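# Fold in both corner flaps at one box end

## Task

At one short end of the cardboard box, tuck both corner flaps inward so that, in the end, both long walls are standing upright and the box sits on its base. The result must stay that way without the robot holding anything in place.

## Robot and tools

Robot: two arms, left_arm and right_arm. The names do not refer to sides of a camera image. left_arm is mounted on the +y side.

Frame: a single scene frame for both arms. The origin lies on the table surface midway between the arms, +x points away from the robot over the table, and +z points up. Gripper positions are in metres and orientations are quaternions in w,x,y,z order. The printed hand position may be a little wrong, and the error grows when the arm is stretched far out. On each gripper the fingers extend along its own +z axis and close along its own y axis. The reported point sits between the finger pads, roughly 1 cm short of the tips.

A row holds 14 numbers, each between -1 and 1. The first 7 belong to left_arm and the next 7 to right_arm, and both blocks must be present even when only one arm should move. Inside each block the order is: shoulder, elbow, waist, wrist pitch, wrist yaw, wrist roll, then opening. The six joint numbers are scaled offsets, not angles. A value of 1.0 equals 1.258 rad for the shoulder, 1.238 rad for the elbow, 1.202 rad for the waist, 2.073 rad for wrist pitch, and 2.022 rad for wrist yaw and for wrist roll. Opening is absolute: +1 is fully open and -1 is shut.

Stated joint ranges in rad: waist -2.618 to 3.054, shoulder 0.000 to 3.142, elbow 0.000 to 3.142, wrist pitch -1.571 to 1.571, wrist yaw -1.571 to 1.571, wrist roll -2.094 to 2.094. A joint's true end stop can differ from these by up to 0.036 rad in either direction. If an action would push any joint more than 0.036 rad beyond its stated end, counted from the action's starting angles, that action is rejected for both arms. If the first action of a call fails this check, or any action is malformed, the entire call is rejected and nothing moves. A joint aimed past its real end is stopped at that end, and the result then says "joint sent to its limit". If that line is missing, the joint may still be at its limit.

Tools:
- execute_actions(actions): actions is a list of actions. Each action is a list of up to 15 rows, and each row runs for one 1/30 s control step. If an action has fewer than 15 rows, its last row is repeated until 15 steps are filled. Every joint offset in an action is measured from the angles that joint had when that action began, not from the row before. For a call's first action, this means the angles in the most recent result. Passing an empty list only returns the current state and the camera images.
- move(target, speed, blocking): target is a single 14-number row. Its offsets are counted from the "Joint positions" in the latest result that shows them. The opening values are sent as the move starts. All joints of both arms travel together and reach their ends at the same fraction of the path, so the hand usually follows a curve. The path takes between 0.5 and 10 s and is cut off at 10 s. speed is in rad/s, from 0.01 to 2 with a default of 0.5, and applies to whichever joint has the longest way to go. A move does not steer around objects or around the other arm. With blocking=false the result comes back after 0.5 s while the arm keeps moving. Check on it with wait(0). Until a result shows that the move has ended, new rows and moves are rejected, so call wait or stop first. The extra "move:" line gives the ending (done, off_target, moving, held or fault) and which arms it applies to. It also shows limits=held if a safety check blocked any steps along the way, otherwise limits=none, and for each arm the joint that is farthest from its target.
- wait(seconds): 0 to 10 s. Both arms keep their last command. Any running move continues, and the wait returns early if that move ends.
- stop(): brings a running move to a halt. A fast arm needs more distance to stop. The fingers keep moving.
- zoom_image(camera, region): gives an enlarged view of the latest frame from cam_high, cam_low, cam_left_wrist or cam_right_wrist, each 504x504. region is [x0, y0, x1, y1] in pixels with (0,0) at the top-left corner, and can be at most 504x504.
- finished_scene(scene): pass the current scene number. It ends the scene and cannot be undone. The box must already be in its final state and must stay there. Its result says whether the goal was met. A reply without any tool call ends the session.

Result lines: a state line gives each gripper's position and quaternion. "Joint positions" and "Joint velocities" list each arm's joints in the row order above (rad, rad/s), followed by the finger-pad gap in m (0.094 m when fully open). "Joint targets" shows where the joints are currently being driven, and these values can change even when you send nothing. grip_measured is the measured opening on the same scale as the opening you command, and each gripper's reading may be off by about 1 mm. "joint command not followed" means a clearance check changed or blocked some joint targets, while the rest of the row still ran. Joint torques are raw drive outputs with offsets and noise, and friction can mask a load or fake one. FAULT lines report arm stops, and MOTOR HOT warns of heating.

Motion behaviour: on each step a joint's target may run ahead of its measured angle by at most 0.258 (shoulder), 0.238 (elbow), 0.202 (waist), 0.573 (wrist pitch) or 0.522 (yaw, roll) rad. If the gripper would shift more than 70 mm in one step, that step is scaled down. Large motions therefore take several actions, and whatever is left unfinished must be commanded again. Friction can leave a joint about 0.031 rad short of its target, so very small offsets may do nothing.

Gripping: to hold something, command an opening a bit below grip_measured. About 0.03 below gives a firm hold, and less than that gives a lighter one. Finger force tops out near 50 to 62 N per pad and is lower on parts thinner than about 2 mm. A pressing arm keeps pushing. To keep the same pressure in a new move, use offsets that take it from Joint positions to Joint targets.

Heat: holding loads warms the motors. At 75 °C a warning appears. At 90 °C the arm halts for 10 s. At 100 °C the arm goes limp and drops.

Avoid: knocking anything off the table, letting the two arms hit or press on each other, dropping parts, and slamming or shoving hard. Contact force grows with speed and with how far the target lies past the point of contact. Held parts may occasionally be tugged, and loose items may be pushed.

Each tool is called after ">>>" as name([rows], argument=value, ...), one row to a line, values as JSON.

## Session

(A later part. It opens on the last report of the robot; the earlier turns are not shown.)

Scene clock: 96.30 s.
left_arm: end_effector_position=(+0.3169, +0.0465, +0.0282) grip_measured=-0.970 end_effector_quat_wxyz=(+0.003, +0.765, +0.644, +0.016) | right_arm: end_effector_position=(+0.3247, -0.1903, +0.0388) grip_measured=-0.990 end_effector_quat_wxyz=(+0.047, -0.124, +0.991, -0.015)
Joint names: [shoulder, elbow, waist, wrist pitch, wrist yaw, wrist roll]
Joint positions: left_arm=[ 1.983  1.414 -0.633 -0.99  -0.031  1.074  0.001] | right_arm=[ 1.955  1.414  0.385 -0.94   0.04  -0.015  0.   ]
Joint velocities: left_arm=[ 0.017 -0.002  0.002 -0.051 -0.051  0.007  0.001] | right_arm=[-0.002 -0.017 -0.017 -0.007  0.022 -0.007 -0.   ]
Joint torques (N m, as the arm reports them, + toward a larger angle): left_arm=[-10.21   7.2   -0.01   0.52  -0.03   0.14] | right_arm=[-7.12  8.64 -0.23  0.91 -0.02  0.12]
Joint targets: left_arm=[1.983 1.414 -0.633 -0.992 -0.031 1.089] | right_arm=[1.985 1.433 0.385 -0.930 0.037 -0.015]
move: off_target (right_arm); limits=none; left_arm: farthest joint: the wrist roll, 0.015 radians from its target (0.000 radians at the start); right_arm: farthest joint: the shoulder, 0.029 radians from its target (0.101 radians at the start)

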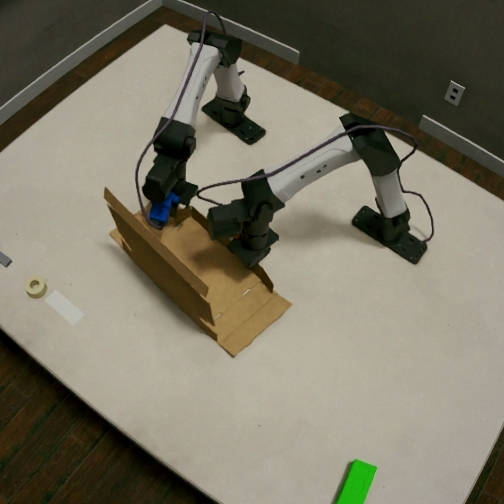

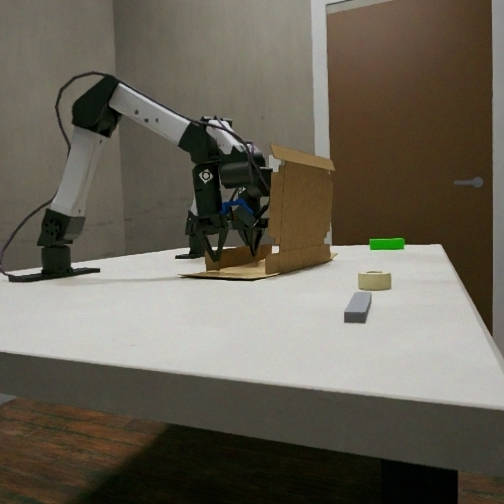

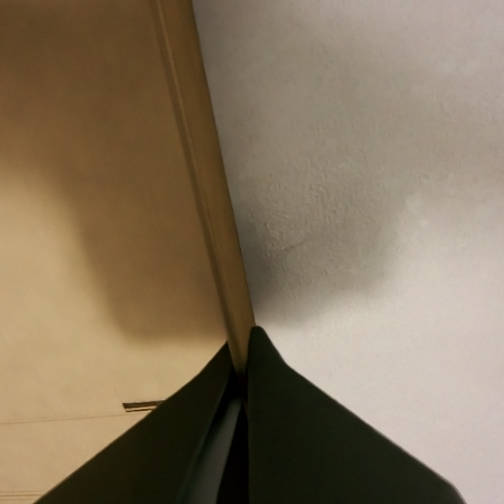

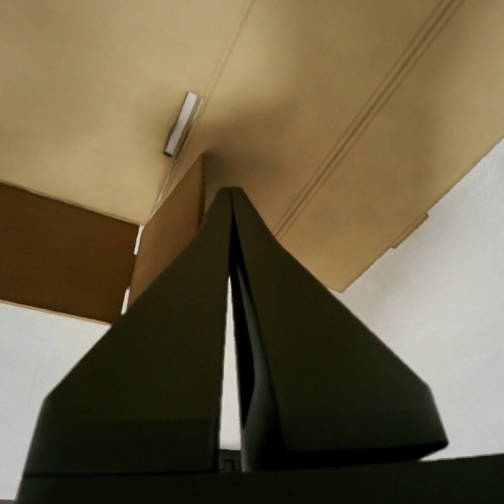

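Push left, then back off and look.

>>> move(target=[0,0,0,0,0,0,-1, 0,0,0.05,-0.02,0,0,-1], speed=0.15)

>>> move(target=[0,0,0,0,0,0,-1, 0,0,-0.3,0,0,0,-1], speed=0.4)

Scene clock: 100.40 s.
left_arm: end_effector_position=(+0.3154, +0.0476, +0.0282) grip_measured=-0.970 end_effector_quat_wxyz=(-0.001, +0.766, +0.643, +0.015) | right_arm: end_effector_position=(+0.3176, -0.1778, +0.0386) grip_measured=-0.990 end_effector_quat_wxyz=(+0.040, -0.146, +0.988, -0.025)
Joint names: [shoulder, elbow, waist, wrist pitch, wrist yaw, wrist roll]
Joint positions: left_arm=[ 1.983  1.414 -0.633 -0.998 -0.03   1.077  0.001] | right_arm=[ 1.955  1.414  0.431 -0.956  0.06  -0.015  0.   ]
Joint velocities: left_arm=[ 0.002 -0.002 -0.017 -0.051 -0.022 -0.037 -0.001] | right_arm=[ 0.002 -0.007 -0.007  0.022  0.066  0.007 -0.   ]
Joint torques (N m, as the arm reports them, + toward a larger angle): left_arm=[-10.25   7.21   0.06   0.62  -0.02   0.  ] | right_arm=[-8.89  7.23  1.12  0.51 -0.18  0.13]
Joint targets: left_arm=[1.983 1.414 -0.633 -0.990 -0.031 1.074] | right_arm=[1.955 1.414 0.445 -0.981 0.041 -0.015]
move: off_target (right_arm); limits=none; left_arm: farthest joint: the wrist pitch, 0.008 radians from its target (0.000 radians at the start); right_arm: farthest joint: the wrist pitch, 0.025 radians from its target (0.042 radians at the start)

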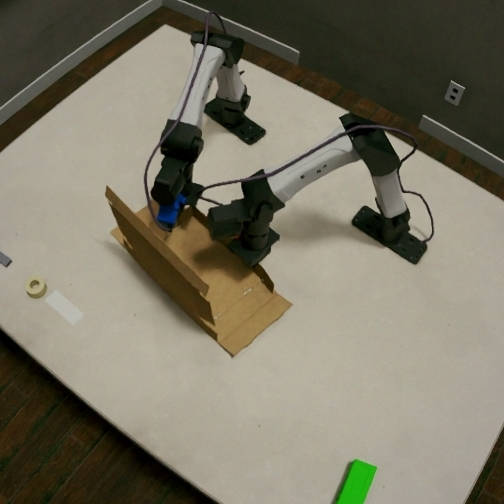

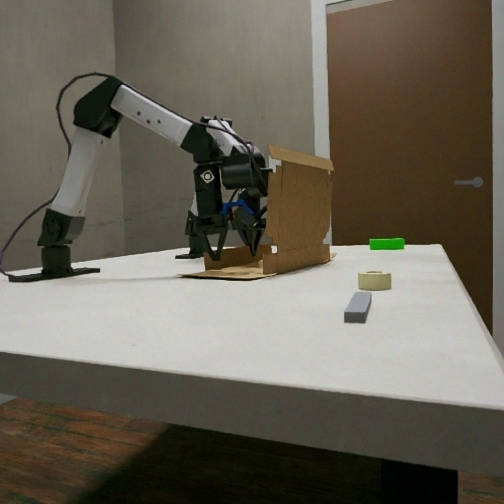

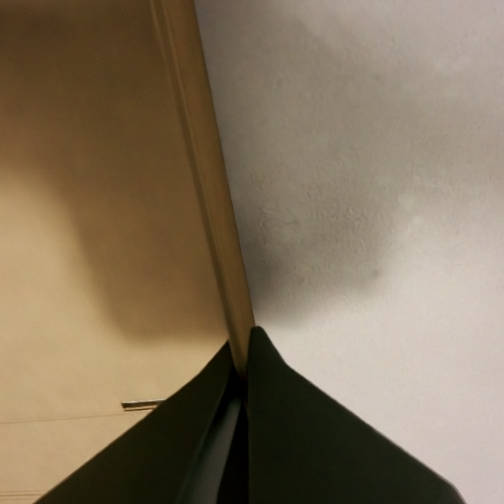

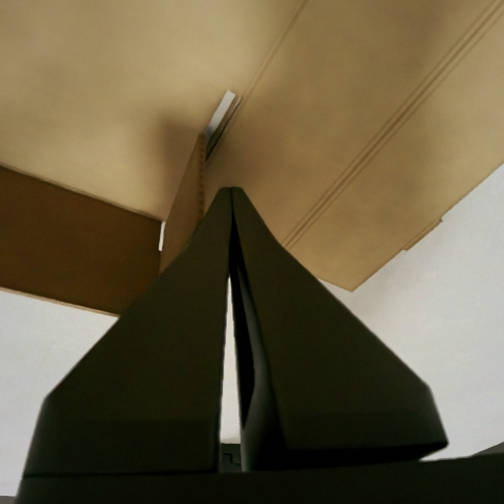

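Scene clock: 101.70 s.
left_arm: end_effector_position=(+0.3151, +0.0474, +0.0282) grip_measured=-0.970 end_effector_quat_wxyz=(-0.001, +0.766, +0.643, +0.014) | right_arm: end_effector_position=(+0.3276, -0.3125, +0.0386) grip_measured=-0.990 end_effector_quat_wxyz=(+0.035, +0.033, +0.998, -0.032)
Joint names: [shoulder, elbow, waist, wrist pitch, wrist yaw, wrist roll]
Joint positions: left_arm=[ 1.983  1.414 -0.633 -0.998 -0.028  1.077  0.001] | right_arm=[ 1.955  1.414  0.072 -0.956  0.061 -0.015  0.   ]
Joint velocities: left_arm=[-0.012  0.007 -0.007 -0.051 -0.022 -0.037 -0.   ] | right_arm=[-0.007 -0.012  0.002  0.037  0.007 -0.022 -0.001]
Joint torques (N m, as the arm reports them, + toward a larger angle): left_arm=[-10.17   7.2    0.07   0.51  -0.05   0.04] | right_arm=[-8.88  7.25 -0.4   0.77  0.02  0.13]
Joint targets: left_arm=[1.983 1.414 -0.633 -0.998 -0.030 1.077] | right_arm=[1.955 1.414 0.070 -0.957 0.060 -0.015]
move: done; limits=none; left_arm: farthest joint: the wrist yaw, 0.002 radians from its target (0.000 radians at the start); right_arm: farthest joint: the waist, 0.001 radians from its target (0.360 radians at the start)

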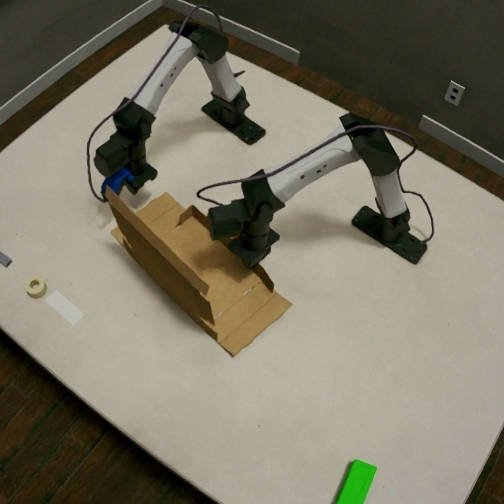

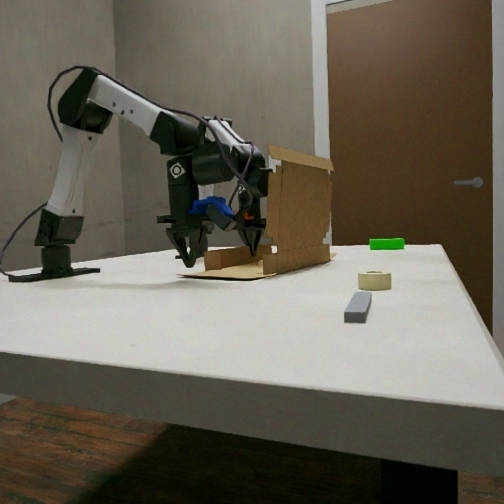

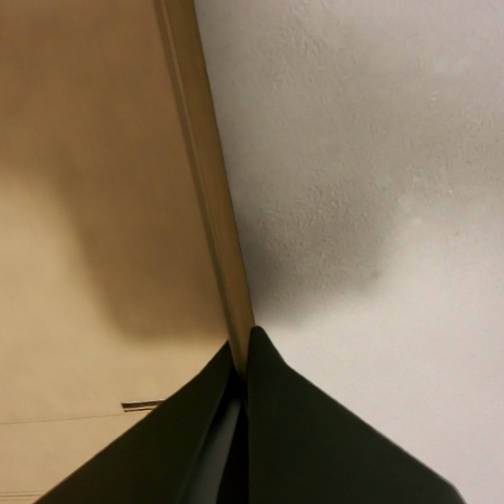

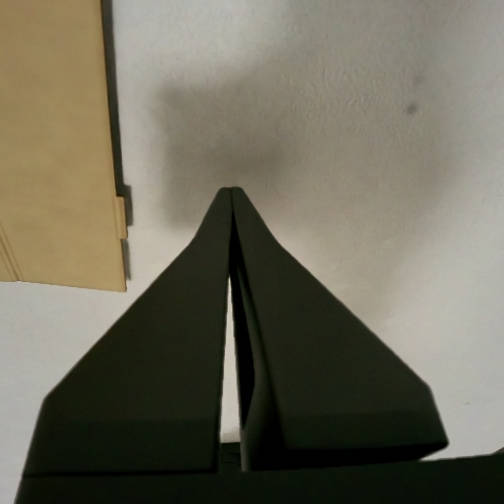

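>>> move(target=[0,0,0,0,0,0,-1, 0.2,0.175,-0.15,0.3,-0.43,0,-1], speed=0.5)

Scene clock: 110.20 s.
left_arm: end_effector_position=(+0.3151, +0.0473, +0.0282) grip_measured=-0.970 end_effector_quat_wxyz=(-0.001, +0.766, +0.643, +0.014) | right_arm: end_effector_position=(+0.4948, -0.2840, +0.0982) grip_measured=-0.990 end_effector_quat_wxyz=(+0.347, -0.025, +0.879, +0.327)
Joint names: [shoulder, elbow, waist, wrist pitch, wrist yaw, wrist roll]
Joint positions: left_arm=[ 1.983  1.414 -0.633 -0.998 -0.028  1.077  0.001] | right_arm=[ 2.177  1.612 -0.101 -0.34  -0.804 -0.015  0.   ]
Joint velocities: left_arm=[-0.012 -0.012  0.002  0.11  -0.066  0.037  0.001] | right_arm=[ 0.007 -0.017  0.007  0.037  0.007 -0.066  0.001]
Joint torques (N m, as the arm reports them, + toward a larger angle): left_arm=[-10.07   7.1    0.01   0.51  -0.04   0.01] | right_arm=[-9.47  9.52 -0.93  1.86 -0.42  0.07]
Joint targets: left_arm=[1.983 1.414 -0.633 -0.998 -0.028 1.077] | right_arm=[2.207 1.631 -0.109 -0.335 -0.809 -0.015]
move: off_target (right_arm); limits=none; left_arm: farthest joint: the waist, 0.000 radians from its target (0.000 radians at the start); right_arm: farthest joint: the shoulder, 0.030 radians from its target (0.251 radians at the start)

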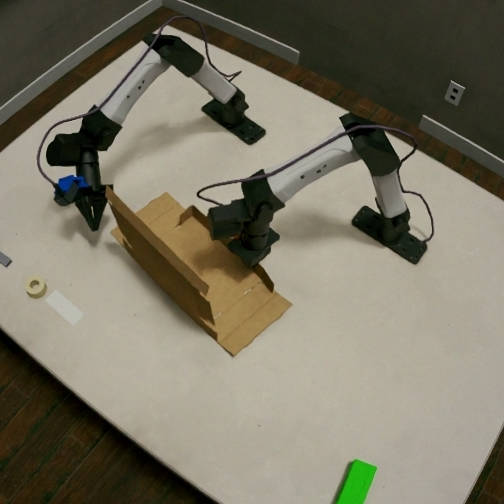

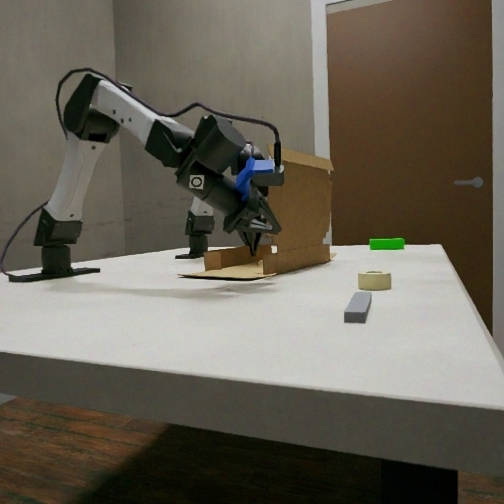

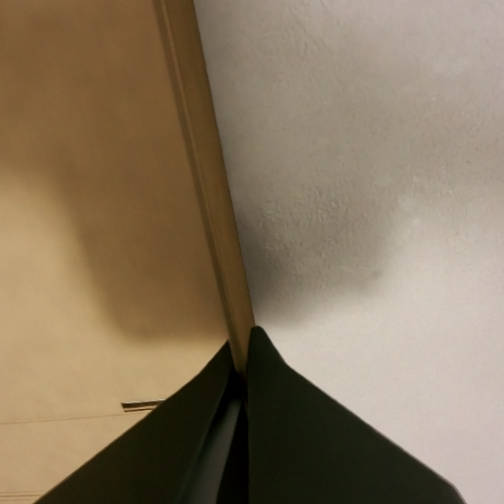

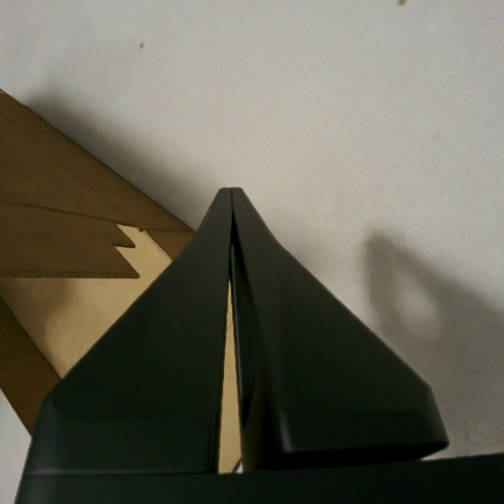

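>>> move(target=[0,0,0,0,0,0,-1, 0.3,0.33,0,-0.2,-0.12,0,-1], speed=0.4)

Scene clock: 115.50 s.
left_arm: end_effector_position=(+0.3151, +0.0473, +0.0282) grip_measured=-0.970 end_effector_quat_wxyz=(-0.001, +0.766, +0.643, +0.014) | right_arm: end_effector_position=(+0.4971, -0.2591, +0.0393) grip_measured=-0.990 end_effector_quat_wxyz=(+0.193, +0.027, +0.860, +0.471)
Joint names: [shoulder, elbow, waist, wrist pitch, wrist yaw, wrist roll]
Joint positions: left_arm=[ 1.983  1.414 -0.633 -0.998 -0.028  1.077  0.001] | right_arm=[ 2.53   1.999 -0.101 -0.741 -1.042 -0.015  0.   ]
Joint velocities: left_arm=[-0.002 -0.012 -0.017 -0.125 -0.007  0.022  0.001] | right_arm=[-0.007  0.002 -0.002 -0.11  -0.022 -0.037 -0.   ]
Joint torques (N m, as the arm reports them, + toward a larger angle): left_arm=[-10.24   7.18  -0.1    0.5   -0.03   0.04] | right_arm=[-11.6    9.23  -0.22   1.01  -0.54   0.05]
Joint targets: left_arm=[1.983 1.414 -0.633 -0.998 -0.028 1.077] | right_arm=[2.554 2.021 -0.101 -0.754 -1.046 -0.015]
move: off_target (right_arm); limits=none; left_arm: farthest joint: the waist, 0.000 radians from its target (0.000 radians at the start); right_arm: farthest joint: the shoulder, 0.025 radians from its target (0.377 radians at the start)

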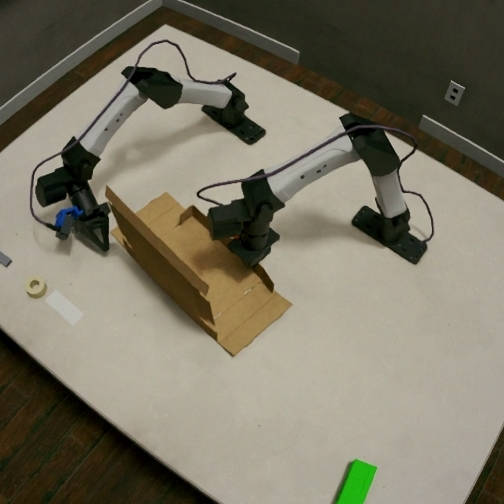

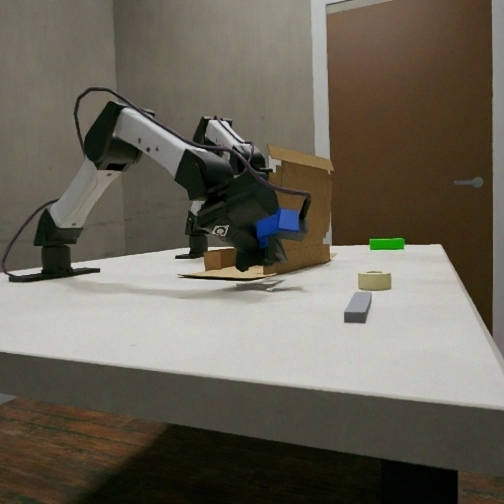

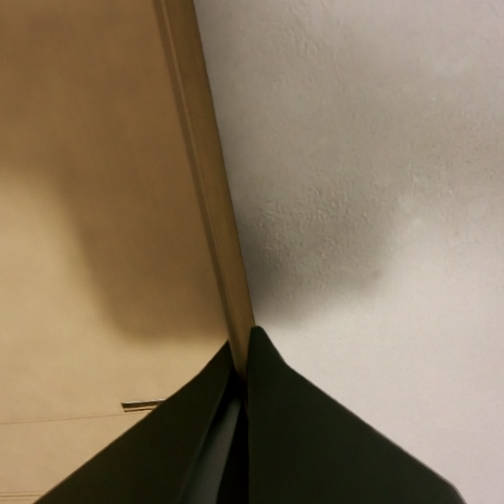

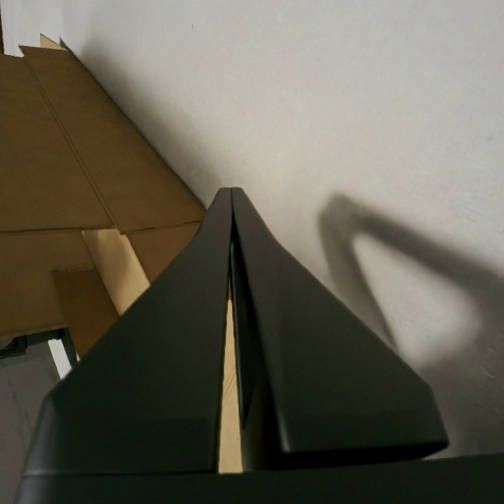

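Tip is beyond the wall. Swing in 4 cm.

>>> move(target=[0,0,0,0,0,0,-1, 0,0,0.07,0,0,0,-1], speed=0.2)

>>> zoom_image(camera="cam_high", region=[30, 150, 230, 310])

Scene clock: 120.30 s.
left_arm: end_effector_position=(+0.3151, +0.0473, +0.0282) grip_measured=-0.970 end_effector_quat_wxyz=(-0.001, +0.766, +0.643, +0.014) | right_arm: end_effector_position=(+0.4939, -0.2134, +0.0393) grip_measured=-0.990 end_effector_quat_wxyz=(+0.173, -0.009, +0.861, +0.479)
Joint names: [shoulder, elbow, waist, wrist pitch, wrist yaw, wrist roll]
Joint positions: left_arm=[ 1.983  1.414 -0.633 -0.998 -0.028  1.077  0.001] | right_arm=[ 2.53   1.999 -0.017 -0.741 -1.043 -0.015  0.   ]
Joint velocities: left_arm=[-0.002  0.017  0.012 -0.022  0.022 -0.051 -0.001] | right_arm=[ 0.002 -0.017 -0.002 -0.022 -0.007  0.066 -0.001]
Joint torques (N m, as the arm reports them, + toward a larger angle): left_arm=[-10.15   7.14  -0.03   0.51  -0.01   0.03] | right_arm=[-13.06   7.59  -0.17   1.16  -0.52   0.06]
Joint targets: left_arm=[1.983 1.414 -0.633 -0.998 -0.028 1.077] | right_arm=[2.530 1.999 -0.017 -0.741 -1.042 -0.015]
move: done; limits=none; left_arm: farthest joint: the waist, 0.000 radians from its target (0.000 radians at the start); right_arm: farthest joint: the wrist yaw, 0.001 radians from its target (0.001 radians at the start)

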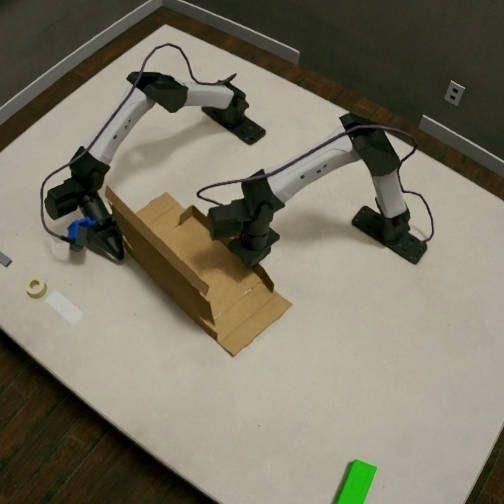

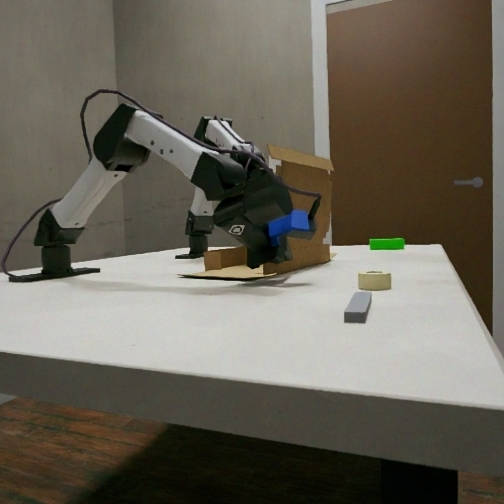

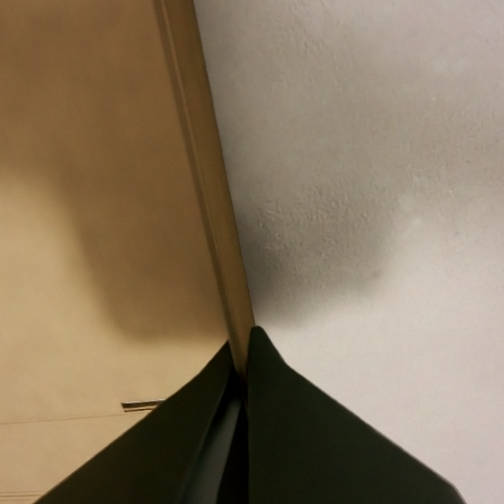

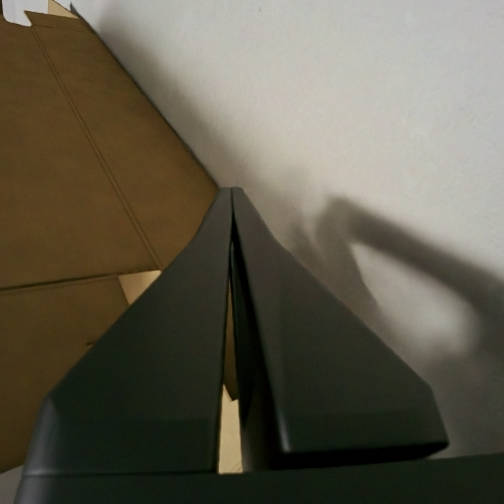

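Region (30, 150, 230, 310) of cam_high's 504x504 image, scaled by 2.520, with more detail than that image has; it fills the top 403 rows of this view, and the rest is white.

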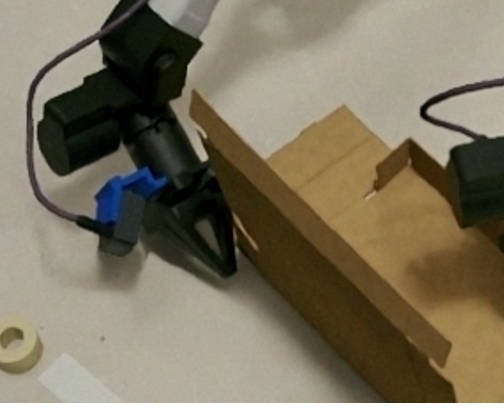

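>>> move(target=[0,0,0,0,0,0,-1, -0.17,-0.34,-0.02,0.1,0,0,-1], speed=0.2)

>>> zoom_image(camera="cam_high", region=[30, 150, 230, 310])

Scene clock: 128.00 s.
left_arm: end_effector_position=(+0.3115, +0.0482, +0.0281) grip_measured=-0.970 end_effector_quat_wxyz=(-0.007, +0.776, +0.631, +0.008) | right_arm: end_effector_position=(+0.4521, -0.2186, +0.0387) grip_measured=-0.990 end_effector_quat_wxyz=(+0.201, -0.011, +0.859, +0.471)
Joint names: [shoulder, elbow, waist, wrist pitch, wrist yaw, wrist roll]
Joint positions: left_arm=[ 1.983  1.414 -0.633 -1.012 -0.019  1.108  0.001] | right_arm=[ 2.328  1.614 -0.042 -0.506 -1.039 -0.015  0.   ]
Joint velocities: left_arm=[-0.002  0.002 -0.017  0.037  0.066 -0.066 -0.001] | right_arm=[-0.012  0.007  0.002 -0.051 -0.007 -0.022  0.   ]
Joint torques (N m, as the arm reports them, + toward a larger angle): left_arm=[-10.12   7.16   0.     0.65  -0.09  -0.26] | right_arm=[-12.43   4.55  -0.15   0.93  -0.57   0.06]
Joint targets: left_arm=[1.983 1.414 -0.633 -0.998 -0.028 1.077] | right_arm=[2.316 1.578 -0.041 -0.534 -1.043 -0.015]
move: off_target (left_arm, right_arm); limits=none; left_arm: farthest joint: the wrist roll, 0.031 radians from its target (0.000 radians at the start); right_arm: farthest joint: the elbow, 0.036 radians from its target (0.421 radians at the start)

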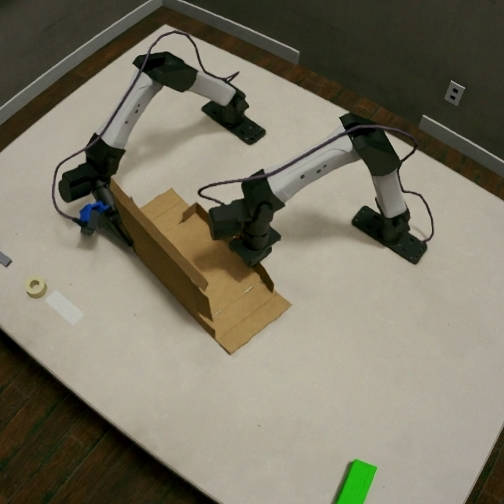

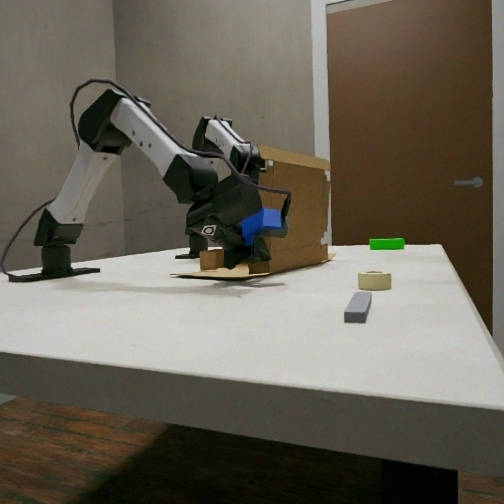

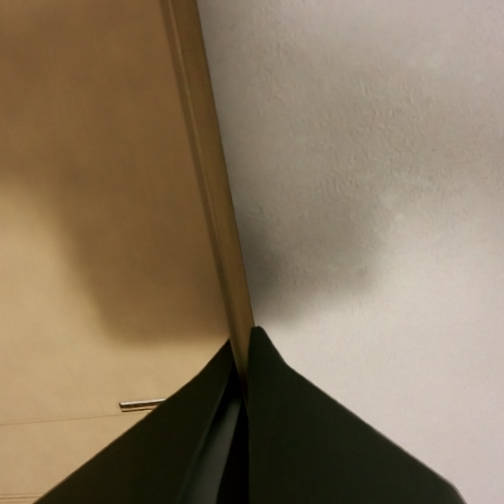

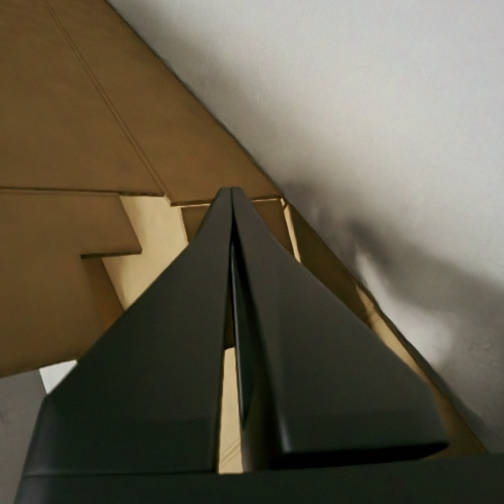

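Region (30, 150, 230, 310) of cam_high's 504x504 image, scaled by 2.520, with more detail than that image has; it fills the top 403 rows of this view, and the rest is white.

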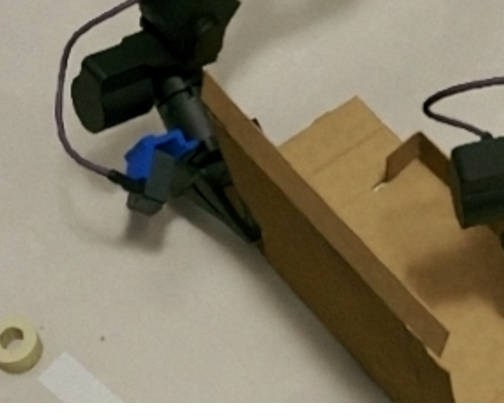

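Tip near hinge; back out 2 cm and lower, then pull.

>>> move(target=[0,0,0,0,0,0,-1, 0.04,0,-0.045,0,0,0,-1], speed=0.2)

>>> move(target=[0,0,0,0,0,0,-1, -0.13,-0.22,0,0.05,0,0,-1], speed=0.2)

Scene clock: 132.07 s.
left_arm: end_effector_position=(+0.3112, +0.0481, +0.0281) grip_measured=-0.970 end_effector_quat_wxyz=(-0.007, +0.777, +0.629, +0.007) | right_arm: end_effector_position=(+0.4530, -0.2431, +0.0276) grip_measured=-0.990 end_effector_quat_wxyz=(+0.204, +0.015, +0.860, +0.467)
Joint names: [shoulder, elbow, waist, wrist pitch, wrist yaw, wrist roll]
Joint positions: left_arm=[ 1.983  1.414 -0.633 -1.013 -0.017  1.113  0.001] | right_arm=[ 2.353  1.614 -0.091 -0.501 -1.038 -0.015  0.   ]
Joint velocities: left_arm=[ 0.002 -0.012  0.002 -0.022 -0.007 -0.037 -0.001] | right_arm=[ 0.002  0.012  0.007 -0.081 -0.007 -0.066 -0.   ]
Joint torques (N m, as the arm reports them, + toward a larger angle): left_arm=[-10.18   7.22   0.08   0.49  -0.04  -0.02] | right_arm=[-10.1    7.09  -0.64   1.15  -0.54   0.05]
Joint targets: left_arm=[1.983 1.414 -0.633 -1.012 -0.019 1.108] | right_arm=[2.379 1.614 -0.096 -0.506 -1.039 -0.015]
move: off_target (right_arm); limits=none; left_arm: farthest joint: the wrist roll, 0.005 radians from its target (0.000 radians at the start); right_arm: farthest joint: the shoulder, 0.026 radians from its target (0.050 radians at the start)

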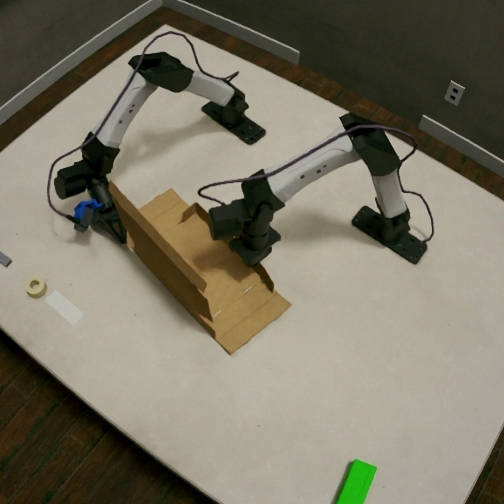

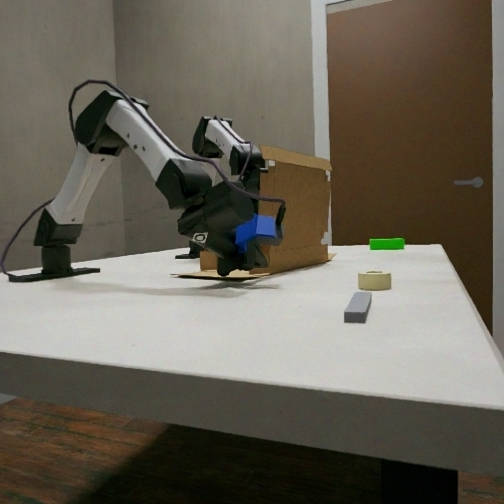

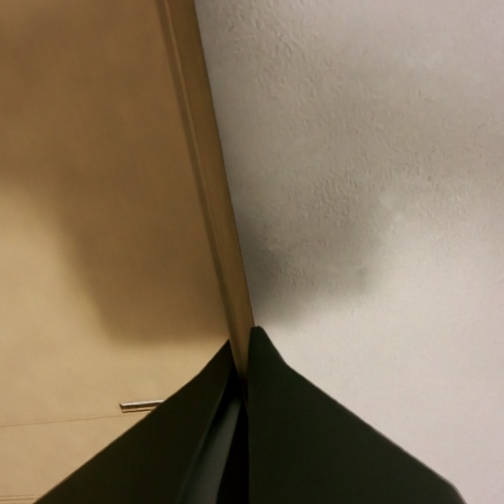

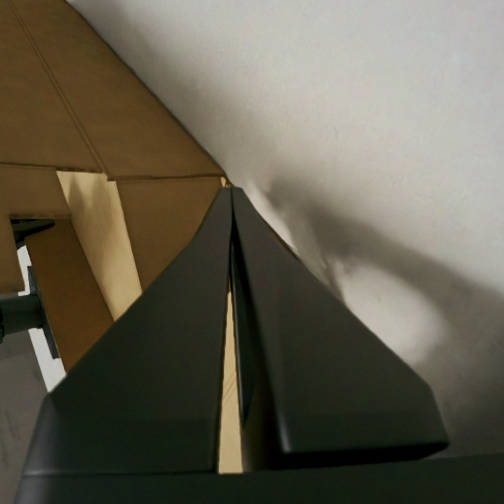

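Scene clock: 133.83 s.
left_arm: end_effector_position=(+0.3110, +0.0481, +0.0281) grip_measured=-0.970 end_effector_quat_wxyz=(-0.007, +0.779, +0.627, +0.007) | right_arm: end_effector_position=(+0.4129, -0.2338, +0.0311) grip_measured=-0.990 end_effector_quat_wxyz=(+0.207, +0.014, +0.861, +0.464)
Joint names: [shoulder, elbow, waist, wrist pitch, wrist yaw, wrist roll]
Joint positions: left_arm=[ 1.983  1.414 -0.633 -1.013 -0.017  1.118  0.001] | right_arm=[ 2.206  1.368 -0.091 -0.395 -1.033 -0.015  0.   ]
Joint velocities: left_arm=[-0.002  0.002  0.007  0.037 -0.066  0.051  0.   ] | right_arm=[ 0.007  0.012 -0.002 -0.066  0.051  0.022 -0.002]
Joint torques (N m, as the arm reports them, + toward a larger angle): left_arm=[-10.07   7.19  -0.05   0.45  -0.03  -0.01] | right_arm=[-11.48   4.78  -0.26   1.19  -0.58   0.06]
Joint targets: left_arm=[1.983 1.414 -0.633 -1.013 -0.017 1.113] | right_arm=[2.189 1.342 -0.091 -0.397 -1.038 -0.015]
move: off_target (right_arm); limits=none; left_arm: farthest joint: the wrist roll, 0.005 radians from its target (0.000 radians at the start); right_arm: farthest joint: the elbow, 0.026 radians from its target (0.272 radians at the start)

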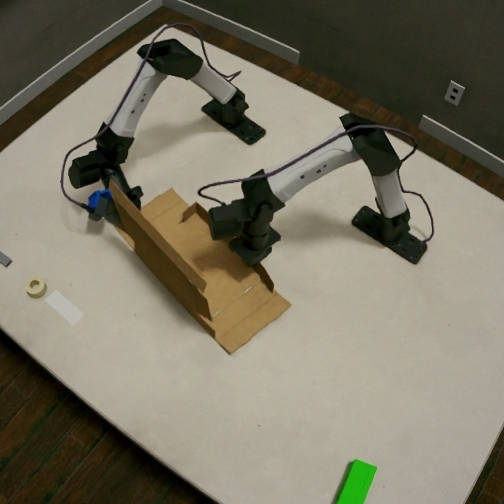

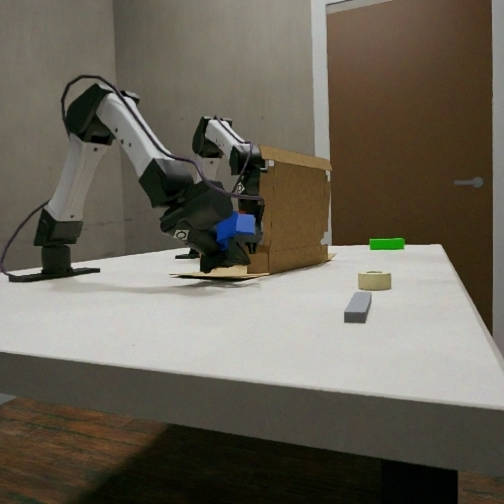

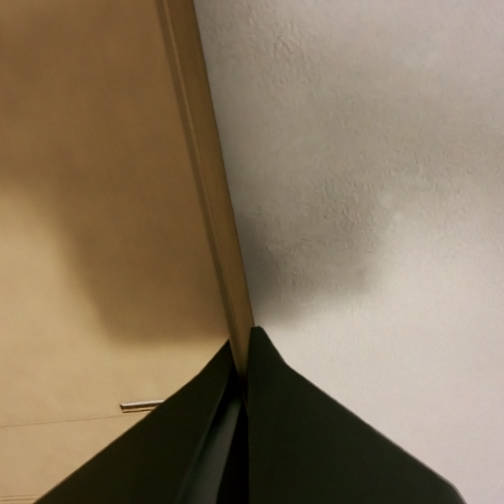

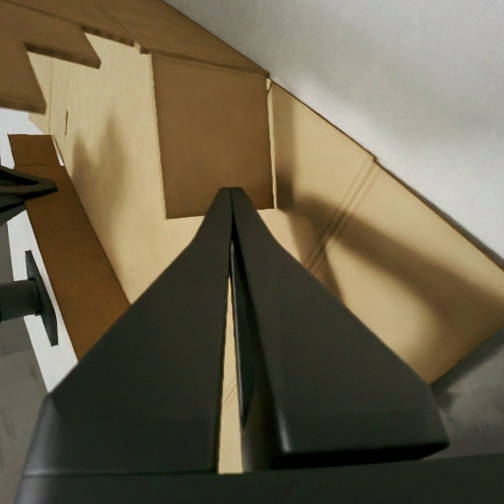

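Push inward.

>>> move(target=[0,0,0,0,0,0,-1, 0,0,0.09,0,0,0,-1], speed=0.15)

>>> move(target=[0,0,0,0,0,0,-1, -0.05,0,-0.15,0,0,0,-1], speed=0.3)

Scene clock: 137.83 s.
left_arm: end_effector_position=(+0.3110, +0.0481, +0.0281) grip_measured=-0.970 end_effector_quat_wxyz=(-0.007, +0.778, +0.628, +0.007) | right_arm: end_effector_position=(+0.4074, -0.1906, +0.0305) grip_measured=-0.990 end_effector_quat_wxyz=(+0.185, -0.027, +0.862, +0.471)
Joint names: [shoulder, elbow, waist, wrist pitch, wrist yaw, wrist roll]
Joint positions: left_arm=[ 1.983  1.414 -0.633 -1.013 -0.017  1.116  0.001] | right_arm=[ 2.206  1.368  0.004 -0.394 -1.028 -0.015  0.   ]
Joint velocities: left_arm=[ 0.007  0.002  0.007  0.007 -0.007  0.022 -0.001] | right_arm=[-0.007 -0.012 -0.002  0.007  0.007  0.022 -0.   ]
Joint torques (N m, as the arm reports them, + toward a larger angle): left_arm=[-10.19   7.16   0.09   0.48  -0.03   0.04] | right_arm=[-10.45   6.82   1.05   1.21  -0.57   0.06]
Joint targets: left_arm=[1.983 1.414 -0.633 -1.013 -0.017 1.118] | right_arm=[2.206 1.368 0.017 -0.395 -1.032 -0.015]
move: done; limits=none; left_arm: farthest joint: the wrist roll, 0.002 radians from its target (0.000 radians at the start); right_arm: farthest joint: the waist, 0.013 radians from its target (0.108 radians at the start)

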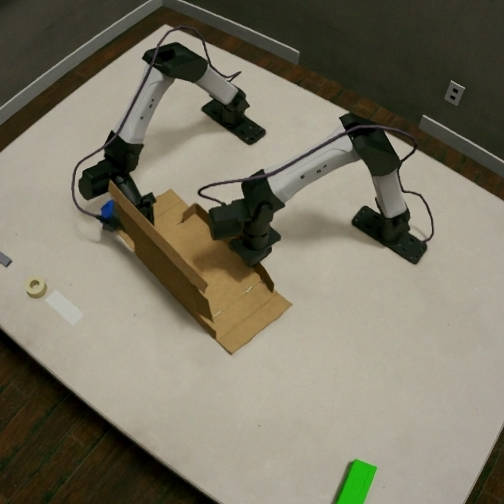

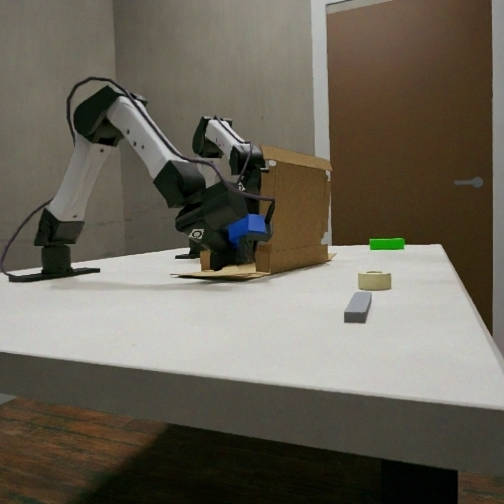

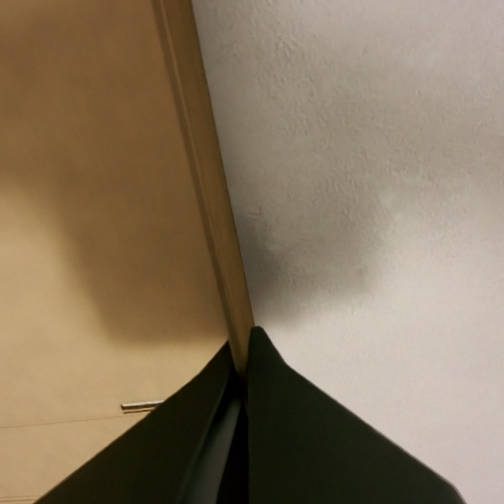

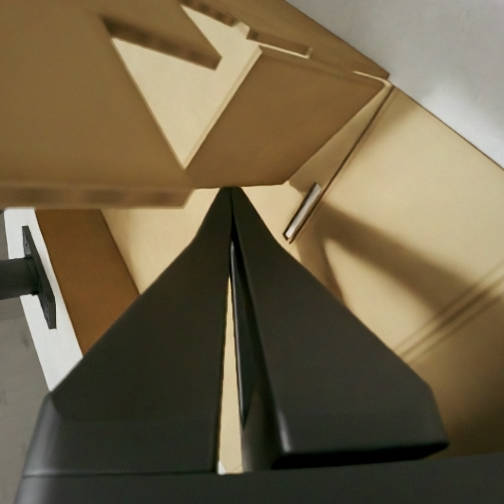

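Scene clock: 138.80 s.
left_arm: end_effector_position=(+0.3110, +0.0481, +0.0281) grip_measured=-0.970 end_effector_quat_wxyz=(-0.007, +0.778, +0.628, +0.007) | right_arm: end_effector_position=(+0.4181, -0.2738, +0.0509) grip_measured=-0.990 end_effector_quat_wxyz=(+0.246, +0.038, +0.859, +0.447)
Joint names: [shoulder, elbow, waist, wrist pitch, wrist yaw, wrist roll]
Joint positions: left_arm=[ 1.983  1.414 -0.633 -1.013 -0.017  1.116  0.001] | right_arm=[ 2.158  1.368 -0.174 -0.394 -1.028 -0.015  0.   ]
Joint velocities: left_arm=[ 0.002  0.002 -0.007  0.007 -0.037 -0.022 -0.001] | right_arm=[-0.002 -0.017 -0.007 -0.037 -0.022 -0.051  0.   ]
Joint torques (N m, as the arm reports them, + toward a larger angle): left_arm=[-10.17   7.09  -0.02   0.47   0.     0.03] | right_arm=[-11.24   7.06  -0.44   1.32  -0.52   0.06]
Joint targets: left_arm=[1.983 1.414 -0.633 -1.013 -0.017 1.116] | right_arm=[2.143 1.368 -0.176 -0.394 -1.028 -0.015]
move: done; limits=none; left_arm: farthest joint: the waist, 0.000 radians from its target (0.000 radians at the start); right_arm: farthest joint: the shoulder, 0.014 radians from its target (0.063 radians at the start)

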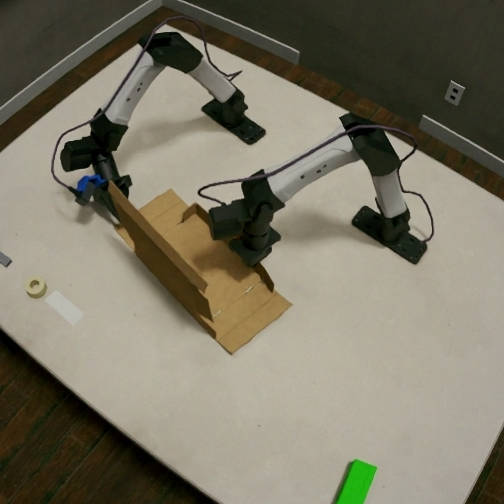

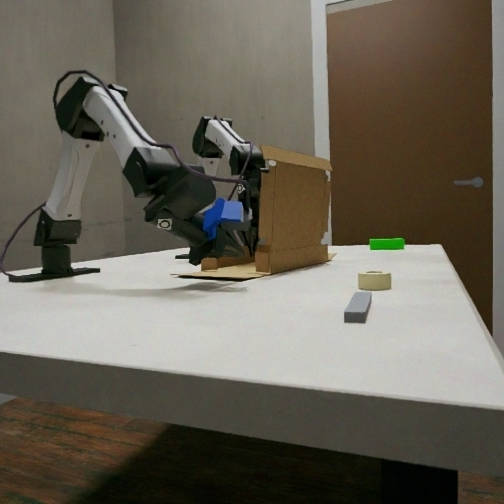

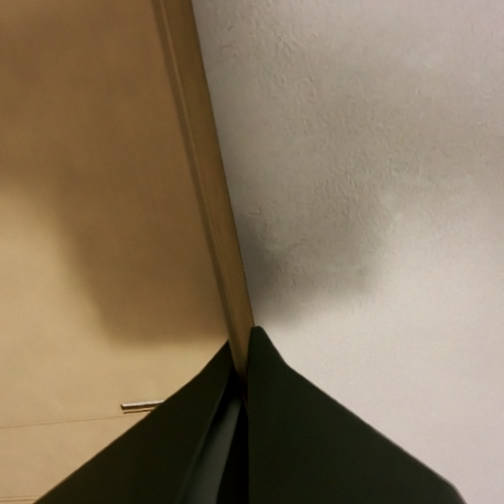

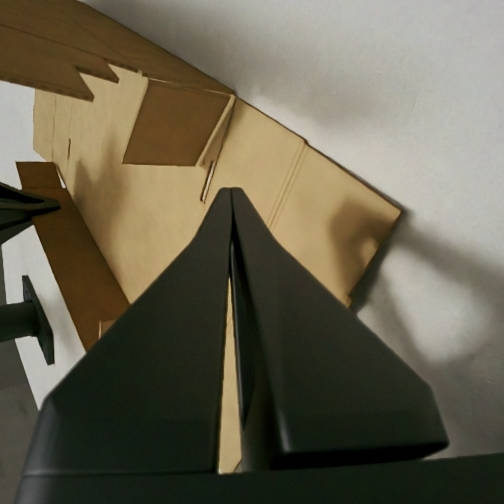

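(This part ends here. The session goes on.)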